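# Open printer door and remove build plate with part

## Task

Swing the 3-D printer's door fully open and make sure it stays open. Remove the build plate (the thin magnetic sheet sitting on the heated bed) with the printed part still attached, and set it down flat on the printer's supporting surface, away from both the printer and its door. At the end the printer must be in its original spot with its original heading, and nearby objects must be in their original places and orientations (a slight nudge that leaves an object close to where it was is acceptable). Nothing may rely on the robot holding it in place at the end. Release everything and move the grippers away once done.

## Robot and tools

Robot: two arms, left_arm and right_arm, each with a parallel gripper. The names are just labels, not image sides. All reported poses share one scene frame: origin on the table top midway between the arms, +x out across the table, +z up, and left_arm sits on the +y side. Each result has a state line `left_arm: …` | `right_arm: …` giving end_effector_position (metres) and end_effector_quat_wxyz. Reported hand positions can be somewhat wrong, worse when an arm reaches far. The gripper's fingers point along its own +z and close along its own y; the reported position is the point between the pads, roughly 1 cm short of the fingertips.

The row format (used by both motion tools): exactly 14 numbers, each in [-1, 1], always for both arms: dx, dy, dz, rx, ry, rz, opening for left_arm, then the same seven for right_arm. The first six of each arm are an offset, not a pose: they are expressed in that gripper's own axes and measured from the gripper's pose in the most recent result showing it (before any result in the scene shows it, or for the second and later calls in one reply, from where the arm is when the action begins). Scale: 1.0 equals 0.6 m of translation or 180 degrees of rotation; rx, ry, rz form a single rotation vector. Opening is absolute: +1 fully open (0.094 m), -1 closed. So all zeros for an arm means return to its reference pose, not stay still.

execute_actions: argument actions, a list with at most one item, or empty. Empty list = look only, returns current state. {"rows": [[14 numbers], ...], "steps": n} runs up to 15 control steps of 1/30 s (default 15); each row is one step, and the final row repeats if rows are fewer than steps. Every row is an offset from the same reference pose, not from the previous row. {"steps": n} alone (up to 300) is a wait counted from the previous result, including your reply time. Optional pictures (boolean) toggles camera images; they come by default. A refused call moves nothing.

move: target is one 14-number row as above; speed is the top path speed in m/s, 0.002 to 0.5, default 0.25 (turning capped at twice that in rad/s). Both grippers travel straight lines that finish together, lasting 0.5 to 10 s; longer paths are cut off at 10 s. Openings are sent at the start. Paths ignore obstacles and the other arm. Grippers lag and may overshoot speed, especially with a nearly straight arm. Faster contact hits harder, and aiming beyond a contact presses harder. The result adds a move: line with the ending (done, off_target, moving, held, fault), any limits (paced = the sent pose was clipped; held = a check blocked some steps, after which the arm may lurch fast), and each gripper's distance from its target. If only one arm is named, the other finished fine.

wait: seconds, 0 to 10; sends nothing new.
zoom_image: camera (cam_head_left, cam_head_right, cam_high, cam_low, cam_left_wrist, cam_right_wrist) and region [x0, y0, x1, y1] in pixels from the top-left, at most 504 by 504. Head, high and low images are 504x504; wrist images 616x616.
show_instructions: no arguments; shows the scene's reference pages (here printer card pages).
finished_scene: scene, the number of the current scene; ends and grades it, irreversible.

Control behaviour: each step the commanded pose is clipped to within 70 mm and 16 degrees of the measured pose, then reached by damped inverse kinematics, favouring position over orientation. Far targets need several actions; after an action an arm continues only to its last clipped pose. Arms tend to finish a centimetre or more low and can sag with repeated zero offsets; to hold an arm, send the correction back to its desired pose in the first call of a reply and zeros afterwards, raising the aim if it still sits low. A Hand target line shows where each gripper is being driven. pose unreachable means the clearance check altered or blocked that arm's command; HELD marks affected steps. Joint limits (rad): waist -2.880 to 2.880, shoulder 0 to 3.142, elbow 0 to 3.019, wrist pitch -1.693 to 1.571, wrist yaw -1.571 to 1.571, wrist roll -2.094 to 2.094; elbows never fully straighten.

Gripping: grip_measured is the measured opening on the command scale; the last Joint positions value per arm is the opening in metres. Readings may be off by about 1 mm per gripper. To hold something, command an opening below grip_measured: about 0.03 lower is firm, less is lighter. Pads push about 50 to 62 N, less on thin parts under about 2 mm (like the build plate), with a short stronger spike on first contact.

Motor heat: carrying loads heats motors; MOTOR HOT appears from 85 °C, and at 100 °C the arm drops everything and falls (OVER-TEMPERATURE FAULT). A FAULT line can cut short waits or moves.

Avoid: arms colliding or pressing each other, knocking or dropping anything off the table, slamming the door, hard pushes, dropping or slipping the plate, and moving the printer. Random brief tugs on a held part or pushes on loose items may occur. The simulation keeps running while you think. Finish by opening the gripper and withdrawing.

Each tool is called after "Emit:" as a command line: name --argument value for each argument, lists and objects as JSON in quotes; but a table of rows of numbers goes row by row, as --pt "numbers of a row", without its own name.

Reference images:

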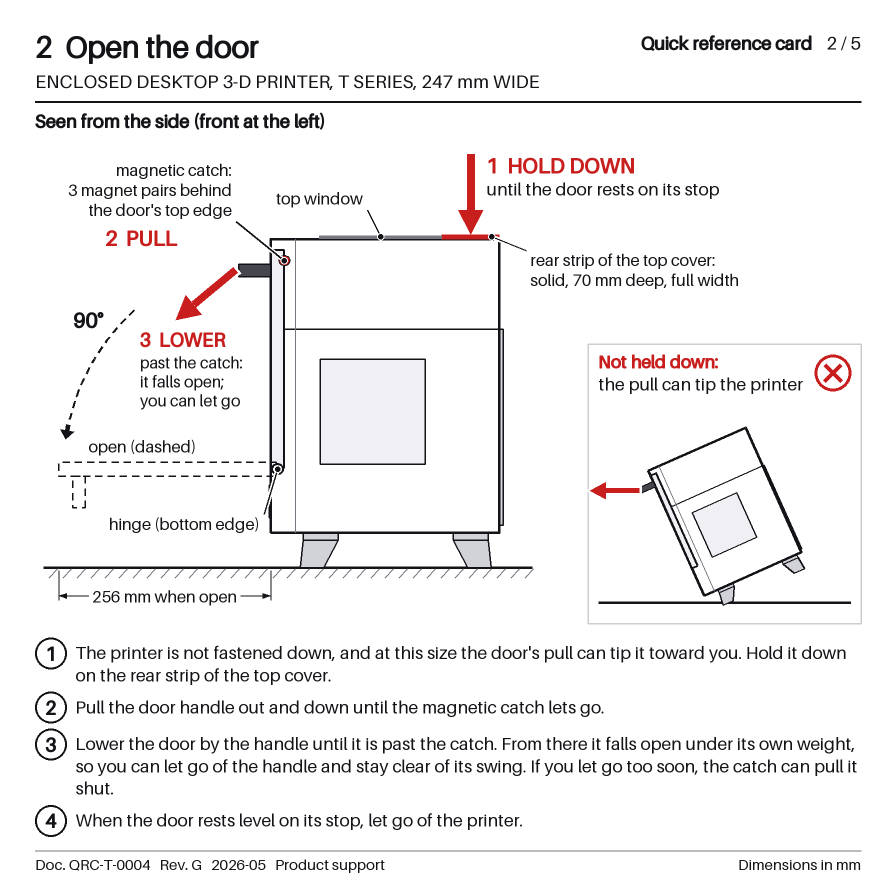

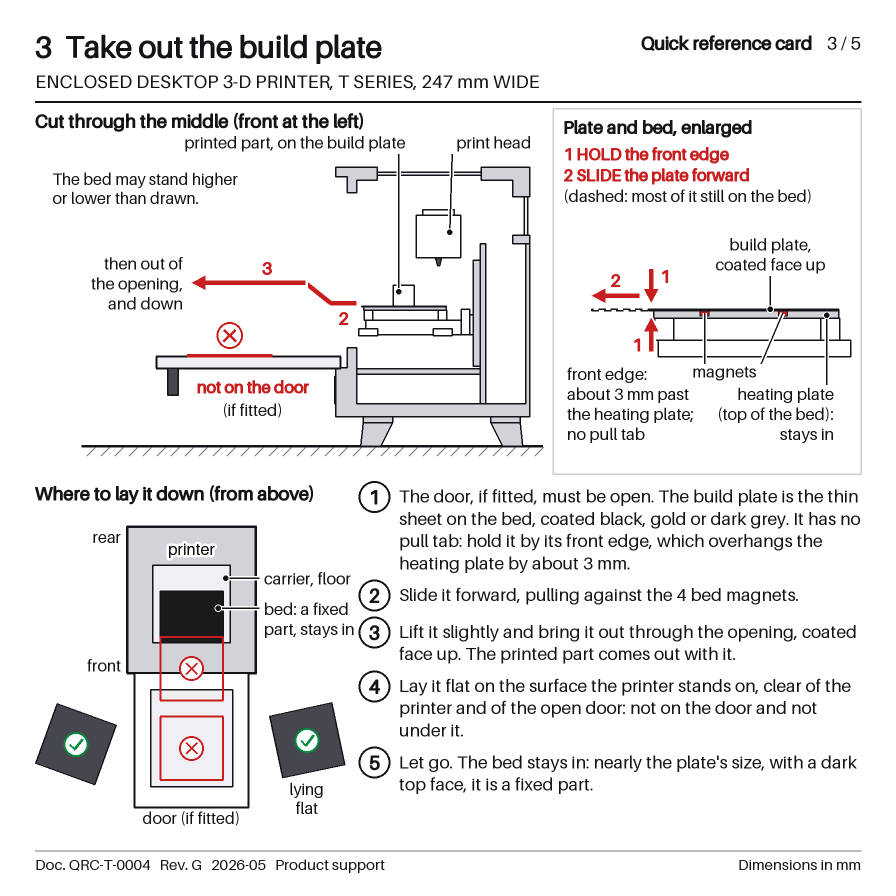

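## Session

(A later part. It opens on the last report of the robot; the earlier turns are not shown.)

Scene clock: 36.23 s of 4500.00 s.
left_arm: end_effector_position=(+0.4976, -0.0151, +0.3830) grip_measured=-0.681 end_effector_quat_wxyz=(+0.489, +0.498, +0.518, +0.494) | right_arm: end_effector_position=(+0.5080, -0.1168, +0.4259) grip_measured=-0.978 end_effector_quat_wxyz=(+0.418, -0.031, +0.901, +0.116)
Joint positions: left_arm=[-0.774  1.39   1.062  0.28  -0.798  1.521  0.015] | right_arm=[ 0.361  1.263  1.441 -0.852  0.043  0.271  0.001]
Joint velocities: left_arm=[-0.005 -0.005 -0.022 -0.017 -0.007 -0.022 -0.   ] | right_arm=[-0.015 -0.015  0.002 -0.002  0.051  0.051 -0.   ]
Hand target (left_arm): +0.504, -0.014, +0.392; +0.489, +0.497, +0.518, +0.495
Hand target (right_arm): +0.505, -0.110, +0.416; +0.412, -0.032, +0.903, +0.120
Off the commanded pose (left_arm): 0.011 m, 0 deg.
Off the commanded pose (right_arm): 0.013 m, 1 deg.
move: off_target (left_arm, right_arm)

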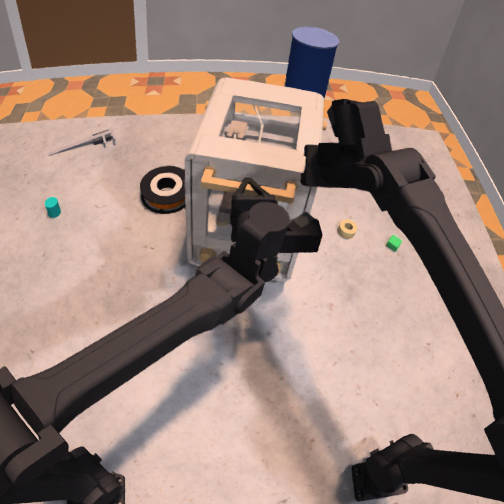

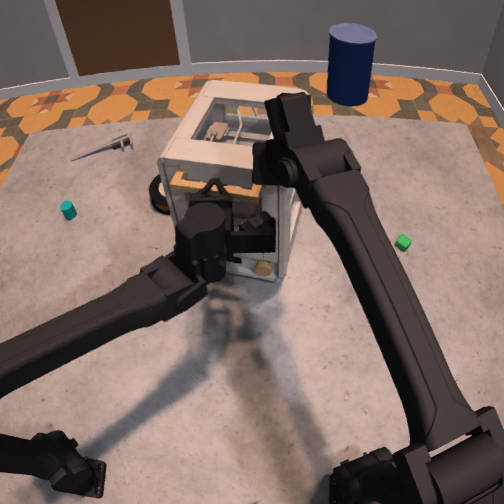

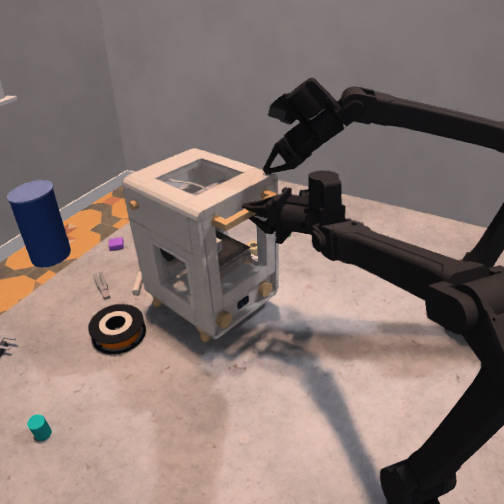

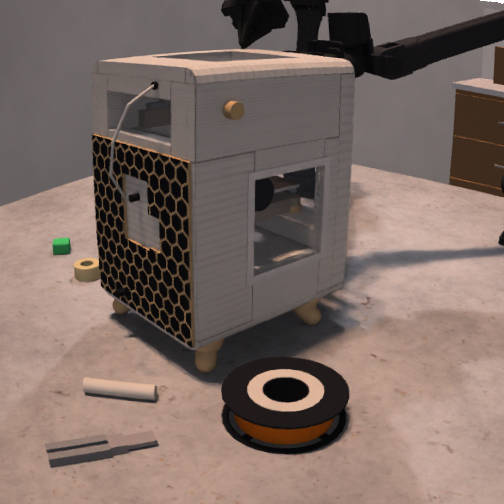

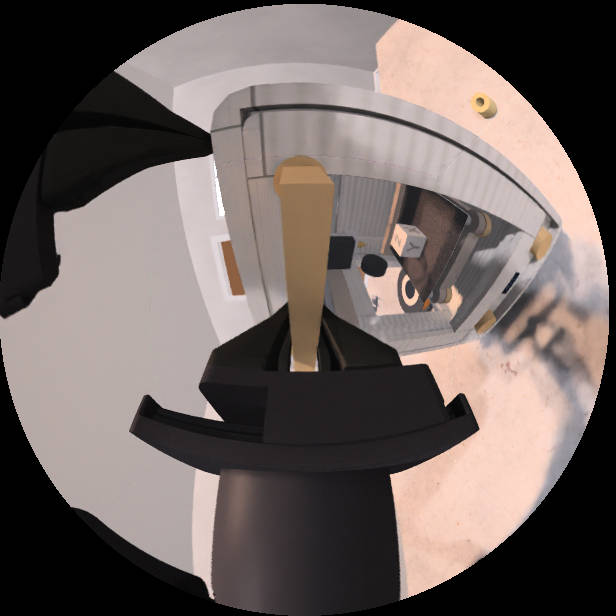

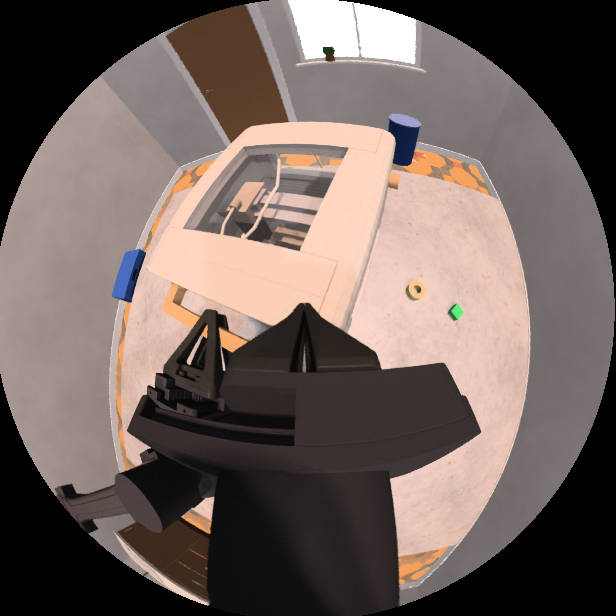

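Emit:
move --target '[0,0.015,0.01,0,0,0,-0.72, 0.04,0,0.033,0,0,0,-1]' --speed 0.05

Emit:
move --target '[0,0.015,0.01,0,0,0,-0.72, -0.02,0,0.05,0,0,0,-1]' --speed 0.03

Scene clock: 37.73 s of 4500.00 s.
left_arm: end_effector_position=(+0.4976, -0.0151, +0.3831) grip_measured=-0.681 end_effector_quat_wxyz=(+0.490, +0.498, +0.518, +0.493) | right_arm: end_effector_position=(+0.5077, -0.1168, +0.4251) grip_measured=-0.978 end_effector_quat_wxyz=(+0.442, -0.029, +0.888, +0.121)
Joint positions: left_arm=[-0.774  1.389  1.062  0.279 -0.796  1.52   0.015] | right_arm=[ 0.364  1.237  1.388 -0.771  0.052  0.272  0.001]
Joint velocities: left_arm=[-0.005 -0.015  0.007  0.002 -0.022 -0.022 -0.   ] | right_arm=[-0.015 -0.005 -0.002  0.012 -0.037 -0.007 -0.   ]
Hand target (left_arm): +0.504, -0.015, +0.392; +0.490, +0.498, +0.518, +0.494
Hand target (right_arm): +0.506, -0.111, +0.396; +0.418, -0.031, +0.900, +0.116
Off the commanded pose (left_arm): 0.011 m, 0 deg.
Off the commanded pose (right_arm): 0.030 m, 3 deg.
move: off_target (left_arm, right_arm)

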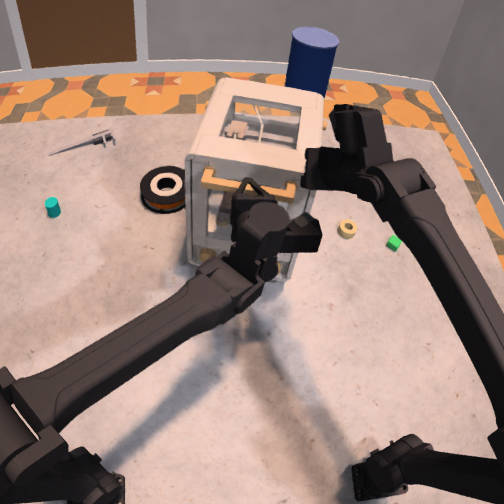

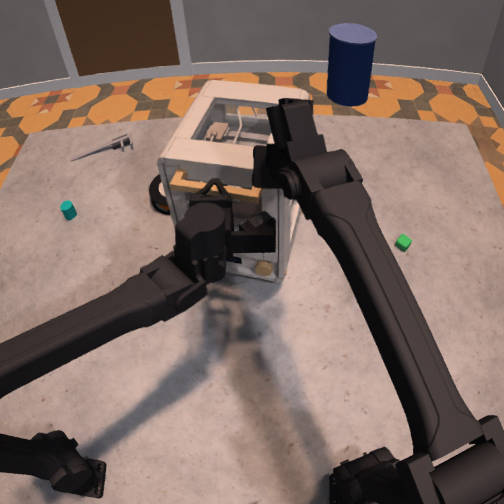

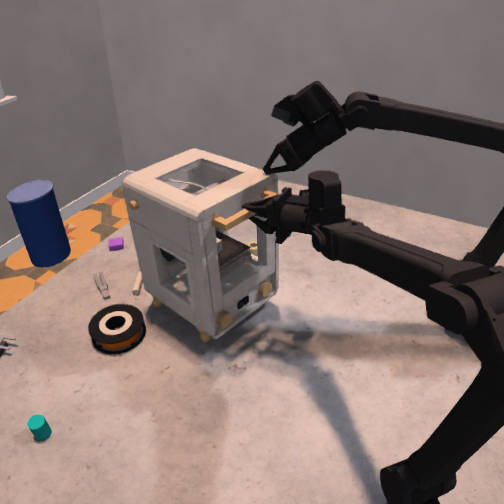

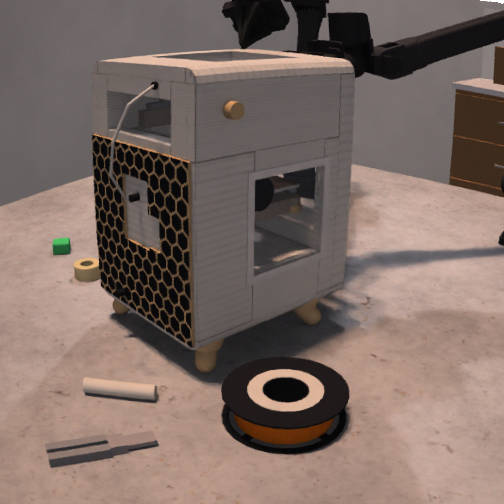

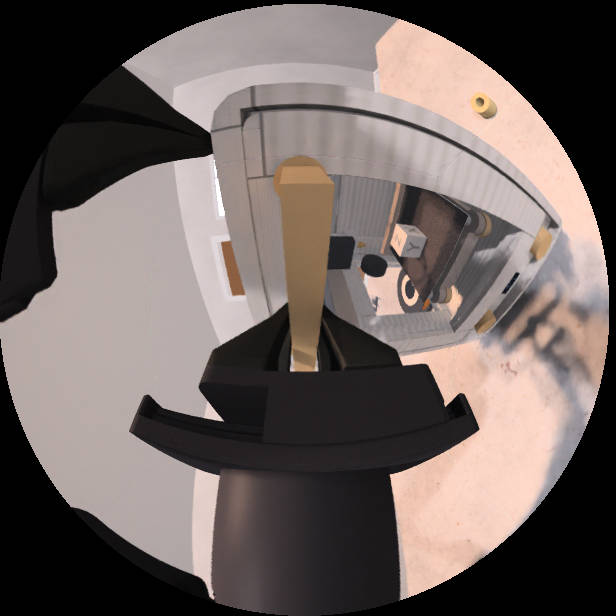

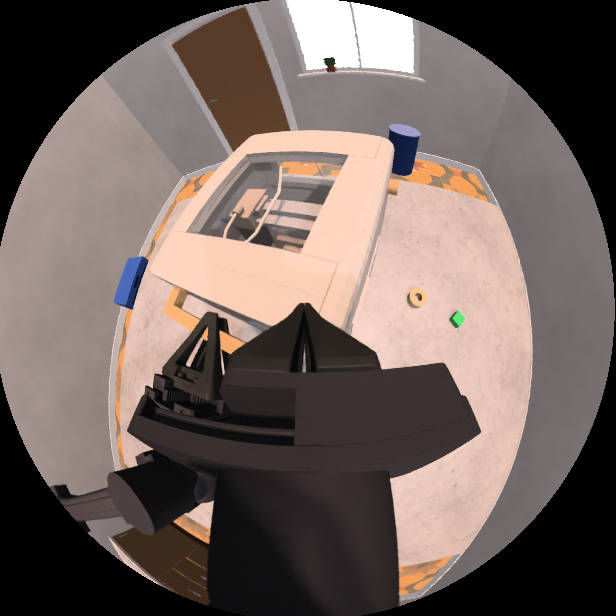

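Scene clock: 39.07 s of 4500.00 s.
left_arm: end_effector_position=(+0.4976, -0.0153, +0.3828) grip_measured=-0.681 end_effector_quat_wxyz=(+0.490, +0.499, +0.518, +0.493) | right_arm: end_effector_position=(+0.5212, -0.1111, +0.4248) grip_measured=-0.978 end_effector_quat_wxyz=(+0.450, -0.029, +0.884, +0.126)
Joint positions: left_arm=[-0.774  1.389  1.062  0.278 -0.796  1.52   0.015] | right_arm=[ 0.363  1.266  1.402 -0.736  0.048  0.272  0.001]
Joint velocities: left_arm=[-0.005 -0.005  0.002 -0.007 -0.037 -0.037 -0.   ] | right_arm=[-0.015 -0.015  0.002  0.012  0.022 -0.051  0.   ]
Hand target (left_arm): +0.504, -0.015, +0.392; +0.490, +0.498, +0.518, +0.494
Hand target (right_arm): +0.538, -0.110, +0.416; +0.442, -0.029, +0.888, +0.121
Off the commanded pose (left_arm): 0.011 m, 0 deg.
Off the commanded pose (right_arm): 0.019 m, 1 deg.
move: off_target (left_arm, right_arm)

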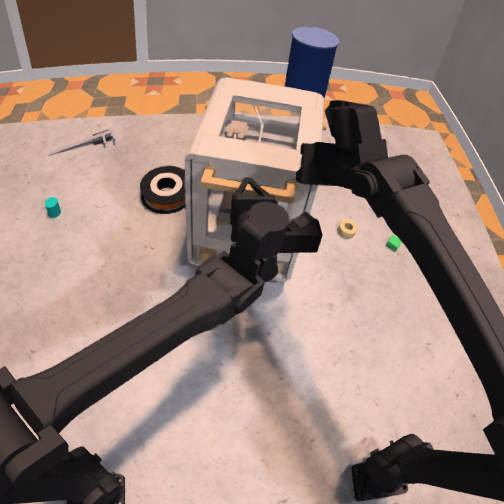

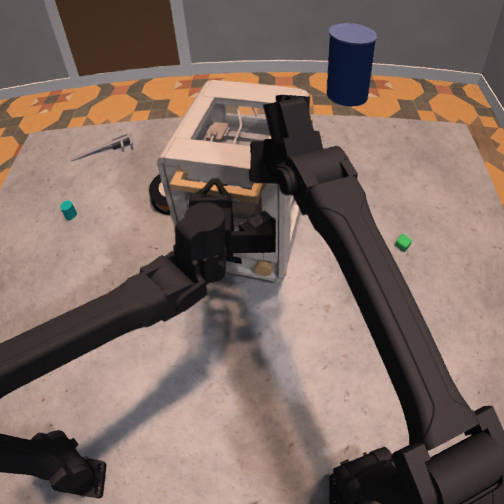

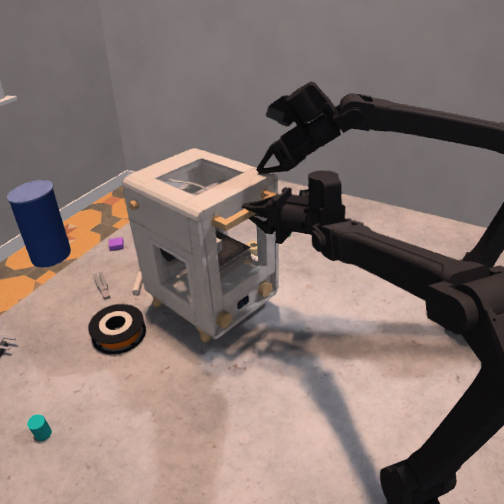

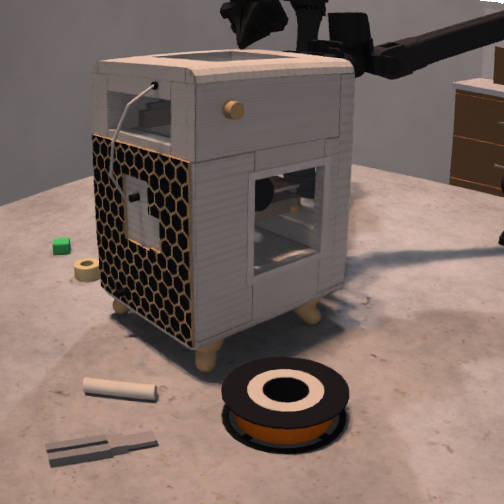

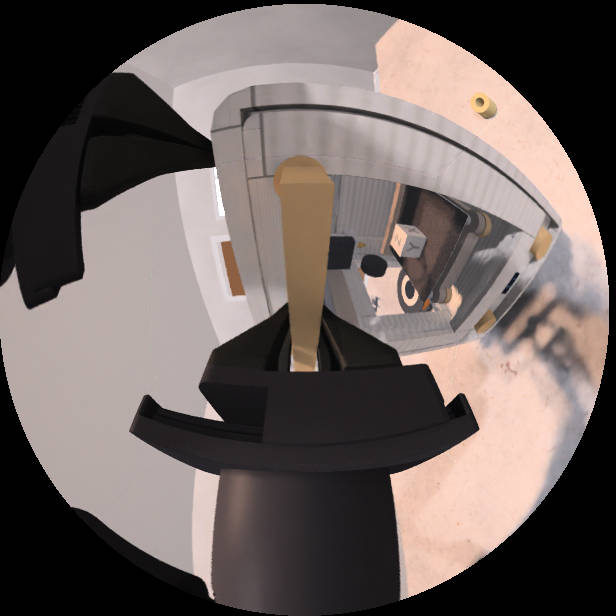

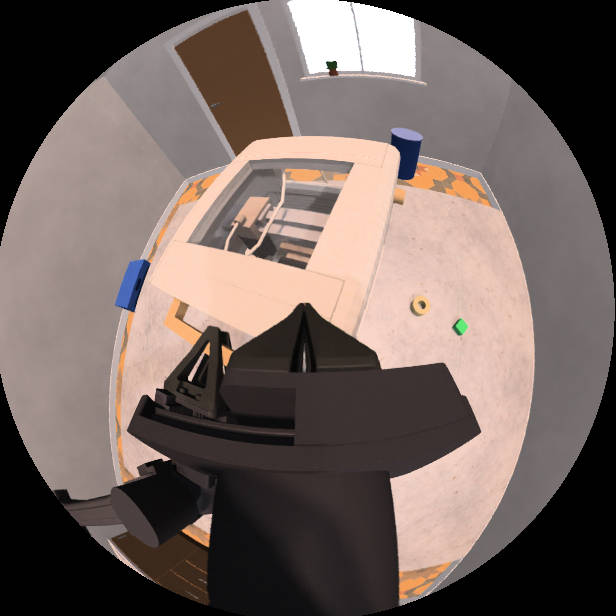

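Emit:
move --target '[0,0.015,0.01,0,0,0,-0.72, 0.072,0,-0.04,0,0,0,-1]' --speed 0.05

Scene clock: 42.67 s of 4500.00 s.
left_arm: end_effector_position=(+0.4977, -0.0151, +0.3830) grip_measured=-0.681 end_effector_quat_wxyz=(+0.490, +0.499, +0.518, +0.493) | right_arm: end_effector_position=(+0.4799, -0.1181, +0.4055) grip_measured=-0.978 end_effector_quat_wxyz=(+0.448, -0.031, +0.885, +0.122)
Joint positions: left_arm=[-0.774  1.389  1.062  0.277 -0.795  1.52   0.015] | right_arm=[ 0.387  1.157  1.265 -0.716  0.072  0.28   0.001]
Joint velocities: left_arm=[-0.015 -0.015  0.007  0.007 -0.022 -0.037 -0.   ] | right_arm=[-0.005 -0.034  0.002  0.007 -0.022 -0.037  0.001]
Hand target (left_arm): +0.504, -0.015, +0.392; +0.490, +0.498, +0.518, +0.493
Hand target (right_arm): +0.476, -0.115, +0.405; +0.449, -0.029, +0.884, +0.126
Off the commanded pose (left_arm): 0.011 m, 0 deg.
Off the commanded pose (right_arm): 0.005 m, 1 deg.
move: off_target (left_arm)

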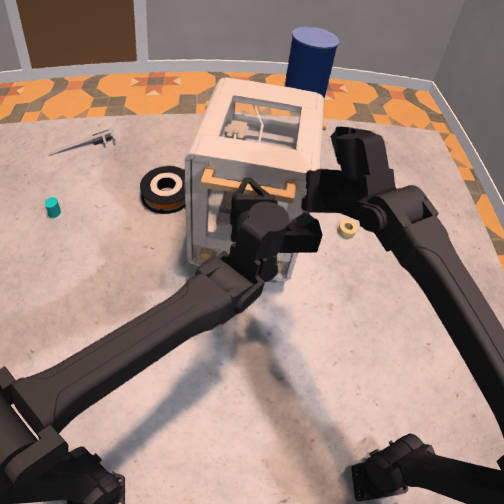

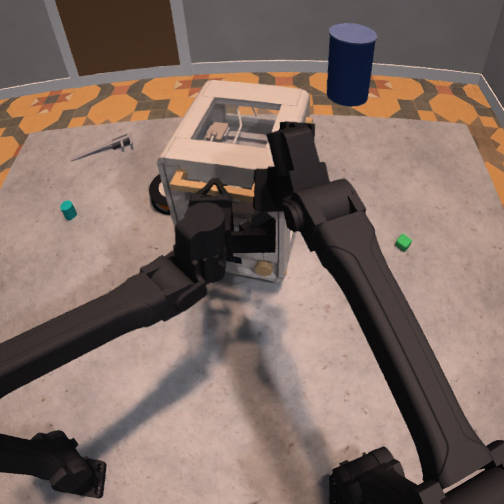

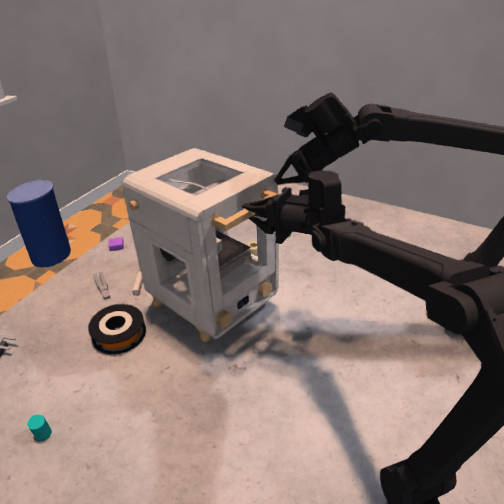

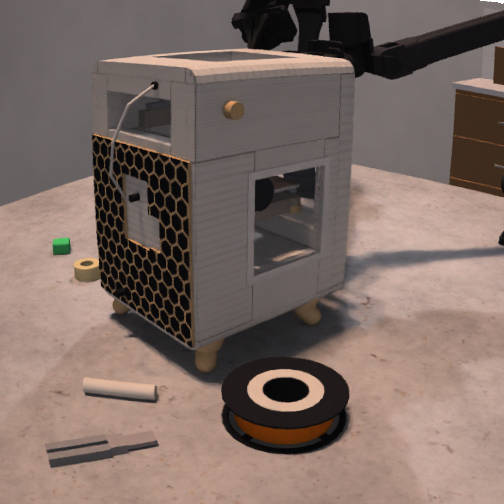

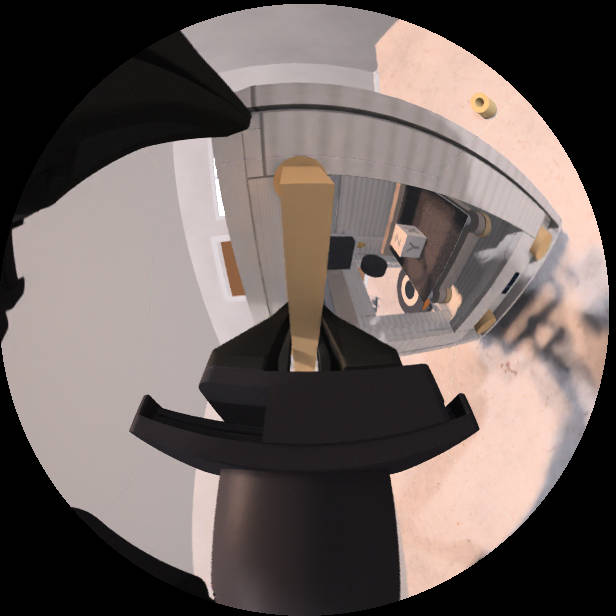

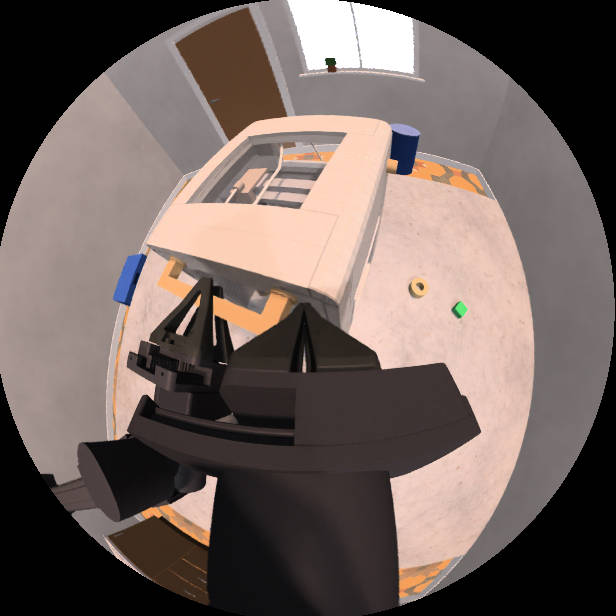

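Forward 0.035, up 0.005.

Emit:
move --target '[0,0.015,0.01,0,0,0,-0.72, -0.042,-0.01,0.042,0,0,0,-1]' --speed 0.03

Scene clock: 44.43 s of 4500.00 s.
left_arm: end_effector_position=(+0.4980, -0.0151, +0.3830) grip_measured=-0.681 end_effector_quat_wxyz=(+0.490, +0.499, +0.518, +0.492) | right_arm: end_effector_position=(+0.4891, -0.1163, +0.3898) grip_measured=-0.978 end_effector_quat_wxyz=(+0.431, -0.036, +0.893, +0.125)
Joint positions: left_arm=[-0.772  1.389  1.062  0.277 -0.791  1.52   0.015] | right_arm=[ 0.374  1.191  1.269 -0.719  0.041  0.272  0.001]
Joint velocities: left_arm=[ 0.005  0.005  0.007 -0.012  0.007 -0.007 -0.002] | right_arm=[-0.005 -0.015 -0.012 -0.002  0.037 -0.007 -0.001]
Hand target (left_arm): +0.504, -0.015, +0.392; +0.490, +0.499, +0.518, +0.493
Hand target (right_arm): +0.514, -0.120, +0.408; +0.448, -0.031, +0.885, +0.121
Off the commanded pose (left_arm): 0.011 m, 0 deg.
Off the commanded pose (right_arm): 0.034 m, 2 deg.
move: off_target (left_arm, right_arm)

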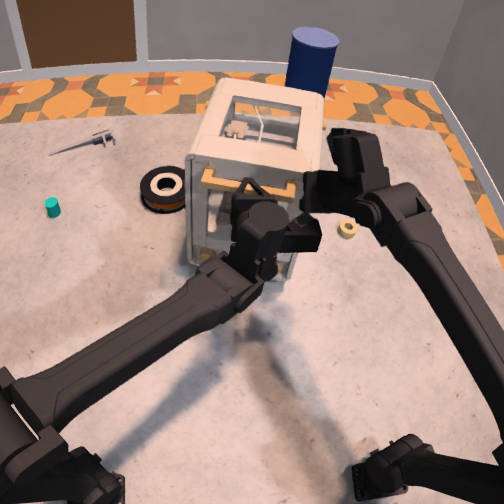

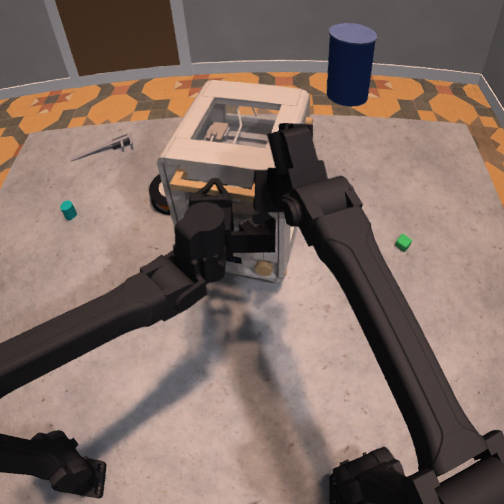

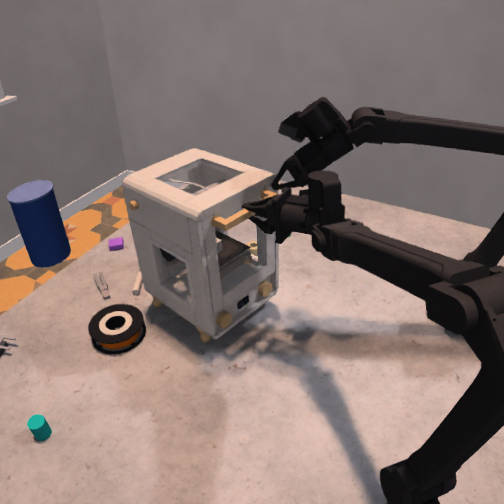

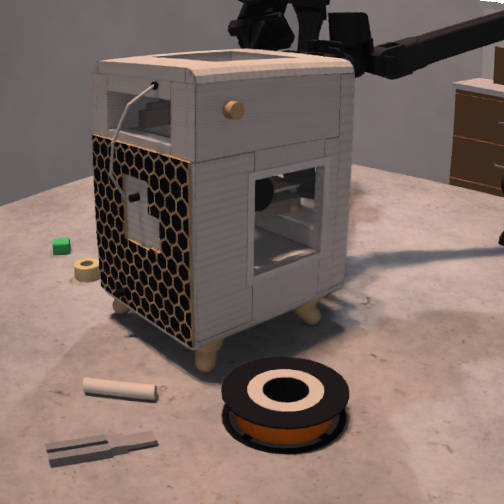

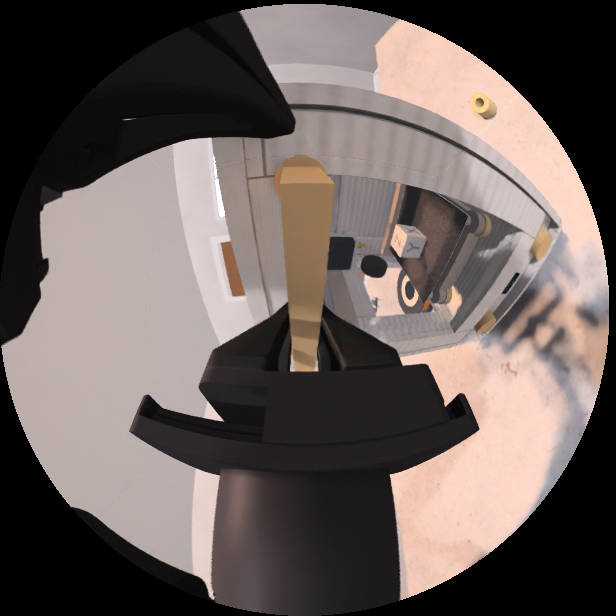

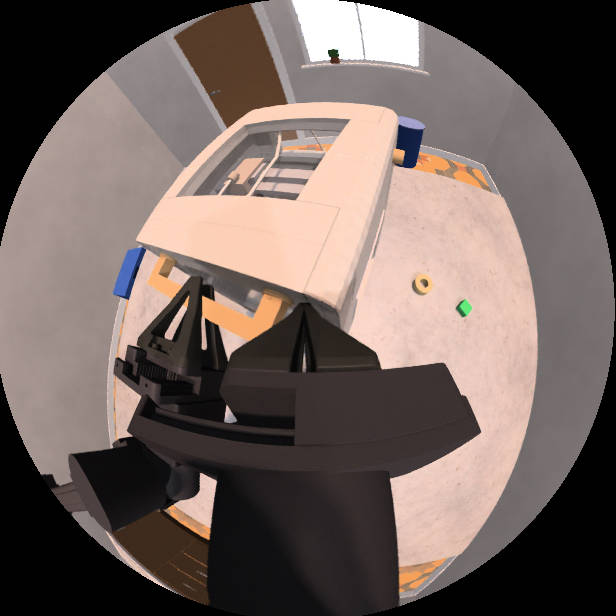

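Emit:
move --target '[0,0.015,0.01,0,0,0,-0.72, -0.045,0,-0.055,0,0,0,-1]' --speed 0.03

Scene clock: 46.57 s of 4500.00 s.
left_arm: end_effector_position=(+0.4979, -0.0151, +0.3831) grip_measured=-0.681 end_effector_quat_wxyz=(+0.490, +0.500, +0.518, +0.492) | right_arm: end_effector_position=(+0.4750, -0.1233, +0.3932) grip_measured=-0.978 end_effector_quat_wxyz=(+0.405, -0.037, +0.906, +0.119)
Joint positions: left_arm=[-0.772  1.388  1.062  0.276 -0.791  1.519  0.015] | right_arm=[ 0.368  1.178  1.297 -0.819  0.032  0.271  0.001]
Joint velocities: left_arm=[-0.015 -0.005 -0.017  0.012 -0.037 -0.066 -0.   ] | right_arm=[ 0.005 -0.005  0.002  0.012 -0.022 -0.022 -0.   ]
Hand target (left_arm): +0.504, -0.015, +0.392; +0.491, +0.499, +0.517, +0.492
Hand target (right_arm): +0.480, -0.127, +0.430; +0.431, -0.037, +0.893, +0.124
Off the commanded pose (left_arm): 0.011 m, 0 deg.
Off the commanded pose (right_arm): 0.038 m, 3 deg.
move: off_target (left_arm, right_arm)

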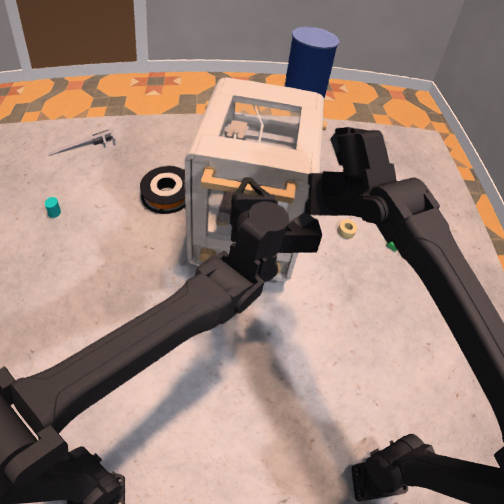

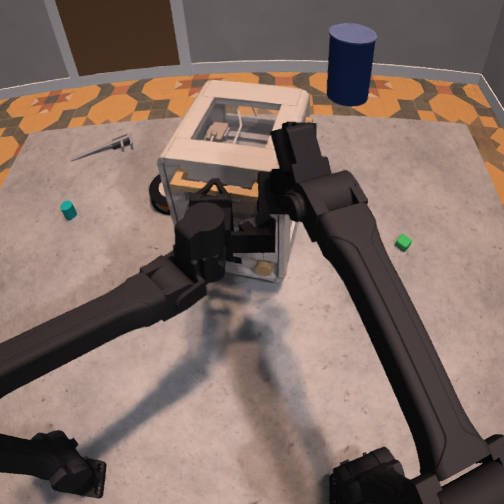

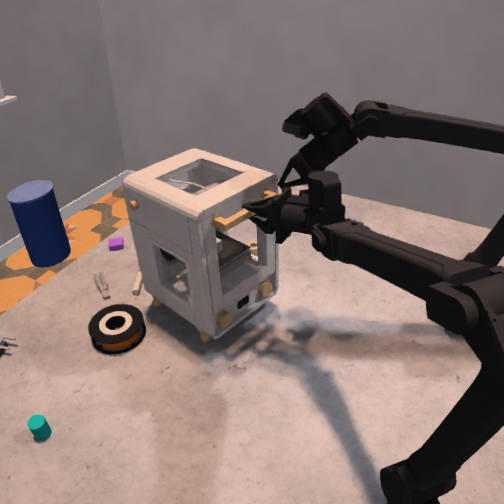

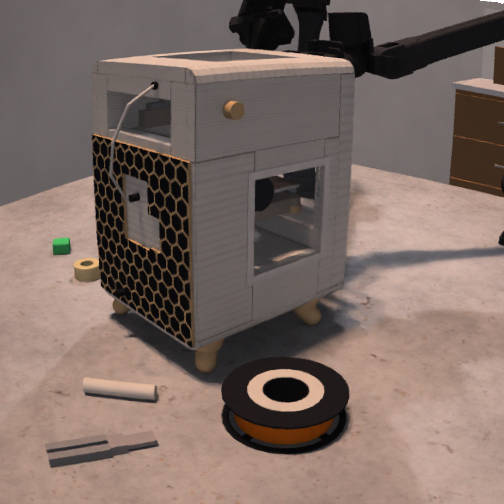

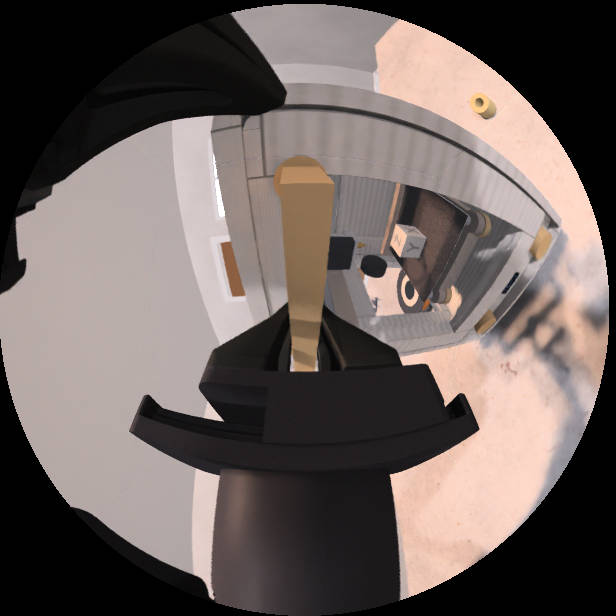

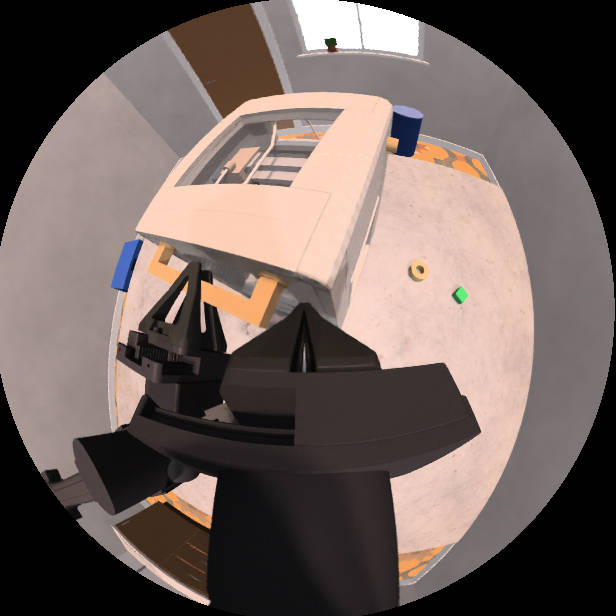

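Emit:
move --target '[0,0.015,0.01,0,0,0,-0.72, -0.1,0,-0.025,0,-0.02,0,-1]' --speed 0.03

Scene clock: 49.33 s of 4500.00 s.
left_arm: end_effector_position=(+0.4979, -0.0151, +0.3829) grip_measured=-0.681 end_effector_quat_wxyz=(+0.490, +0.500, +0.518, +0.492) | right_arm: end_effector_position=(+0.4843, -0.1261, +0.4020) grip_measured=-0.978 end_effector_quat_wxyz=(+0.395, -0.037, +0.911, +0.115)
Joint positions: left_arm=[-0.772  1.388  1.062  0.275 -0.791  1.519  0.015] | right_arm=[ 0.353  1.212  1.358 -0.869  0.023  0.262  0.001]
Joint velocities: left_arm=[ 0.005  0.005 -0.027 -0.017 -0.037  0.051 -0.   ] | right_arm=[-0.005 -0.005 -0.007 -0.017 -0.007 -0.022  0.001]
Hand target (left_arm): +0.504, -0.015, +0.392; +0.490, +0.500, +0.517, +0.492
Hand target (right_arm): +0.501, -0.130, +0.446; +0.433, -0.033, +0.893, +0.119
Off the commanded pose (left_arm): 0.011 m, 0 deg.
Off the commanded pose (right_arm): 0.050 m, 5 deg.
move: off_target (left_arm, right_arm)

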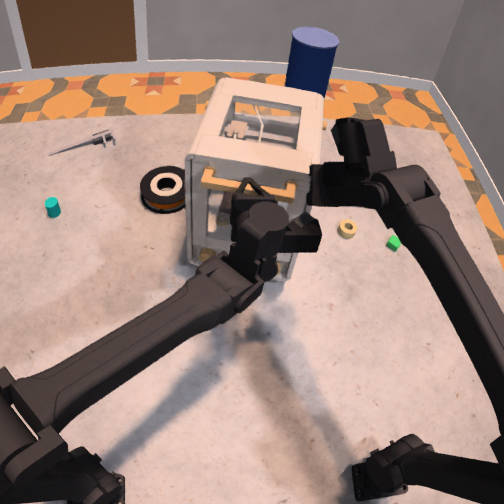

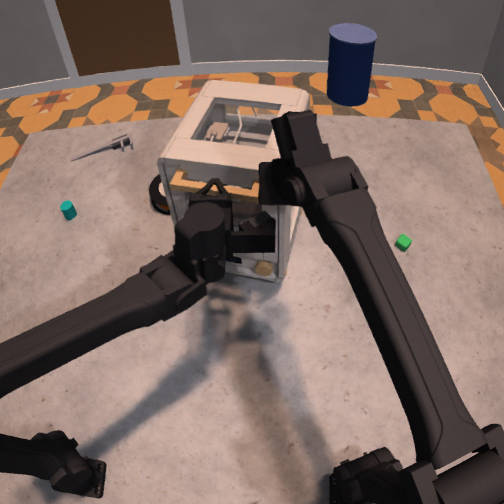

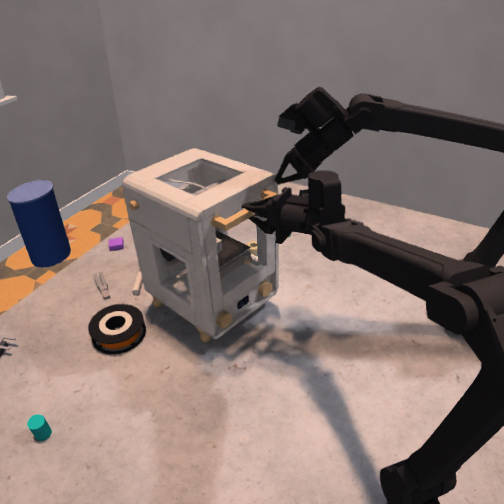

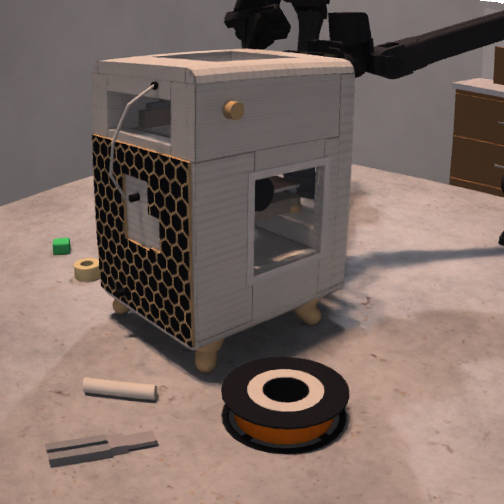

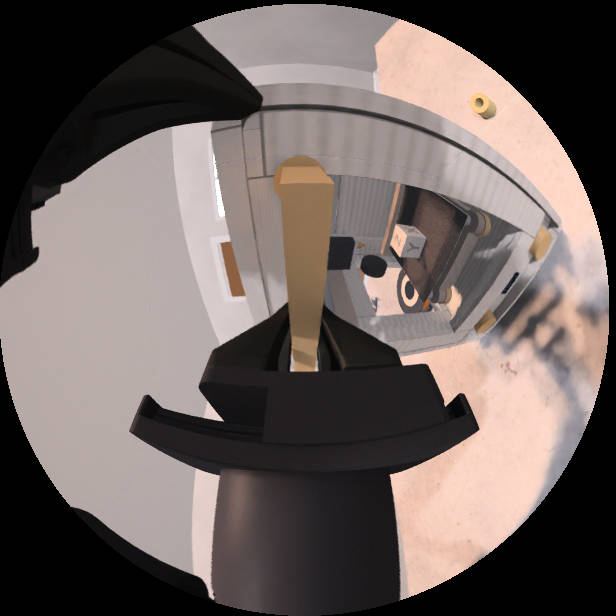

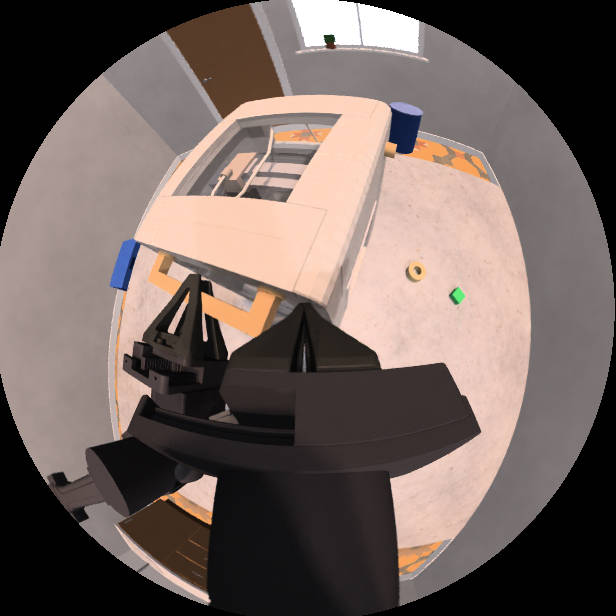

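Emit:
move --target '[0,0.03,-0.1,-0.05,0,0,-0.72, -0.1,0,-0.003,0,-0.03,0,-1]' --speed 0.04

Scene clock: 51.90 s of 4500.00 s.
left_arm: end_effector_position=(+0.4581, -0.0059, +0.3743) grip_measured=-0.677 end_effector_quat_wxyz=(+0.516, +0.458, +0.502, +0.521) | right_arm: end_effector_position=(+0.4851, -0.1267, +0.4038) grip_measured=-0.979 end_effector_quat_wxyz=(+0.392, -0.039, +0.912, +0.113)
Joint positions: left_arm=[-0.83   1.353  0.915  0.555 -0.878  1.62   0.015] | right_arm=[ 0.351  1.218  1.372 -0.885  0.021  0.256  0.001]
Joint velocities: left_arm=[ 0.005 -0.005 -0.002 -0.017  0.022 -0.037 -0.002] | right_arm=[-0.005  0.005 -0.022  0.002 -0.022 -0.022 -0.001]
Hand target (left_arm): +0.439, -0.014, +0.403; +0.528, +0.459, +0.481, +0.528
Hand target (right_arm): +0.519, -0.130, +0.445; +0.438, -0.031, +0.891, +0.115
Off the commanded pose (left_arm): 0.036 m, 3 deg.
Off the commanded pose (right_arm): 0.058 m, 6 deg.
move: off_target (left_arm, right_arm)

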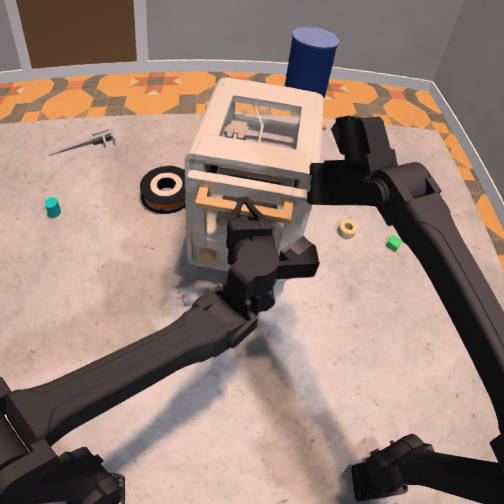

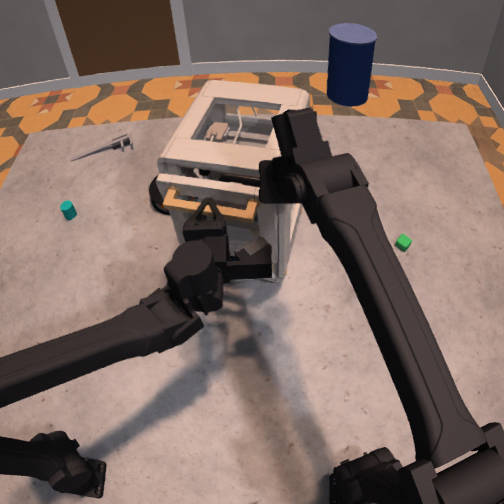

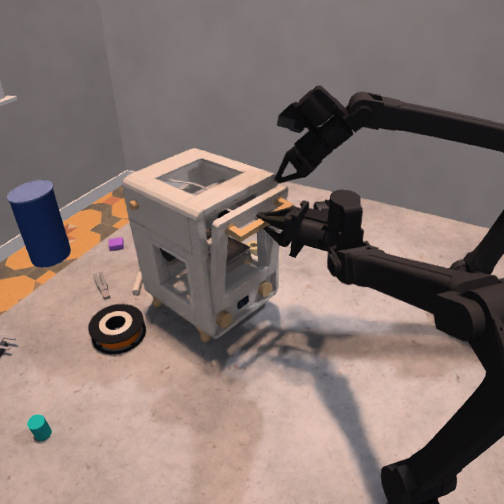

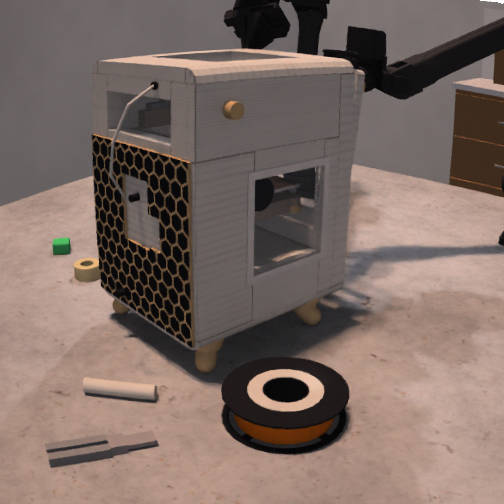

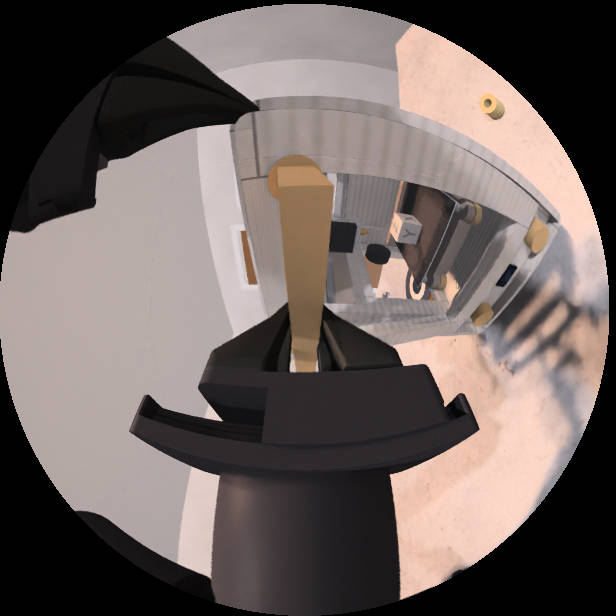

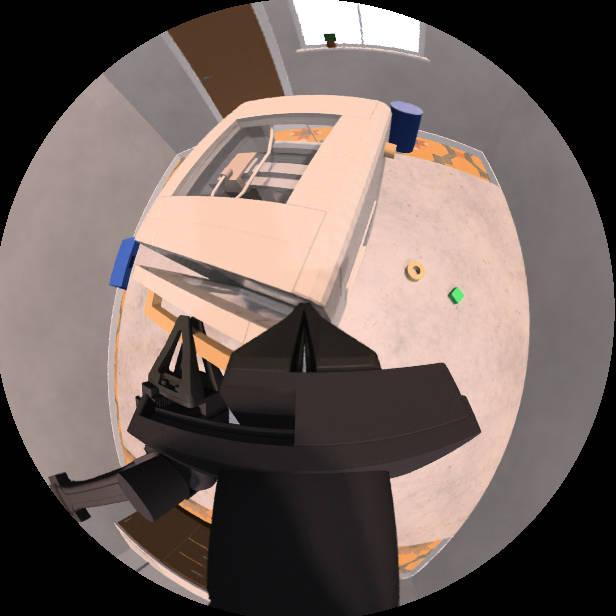

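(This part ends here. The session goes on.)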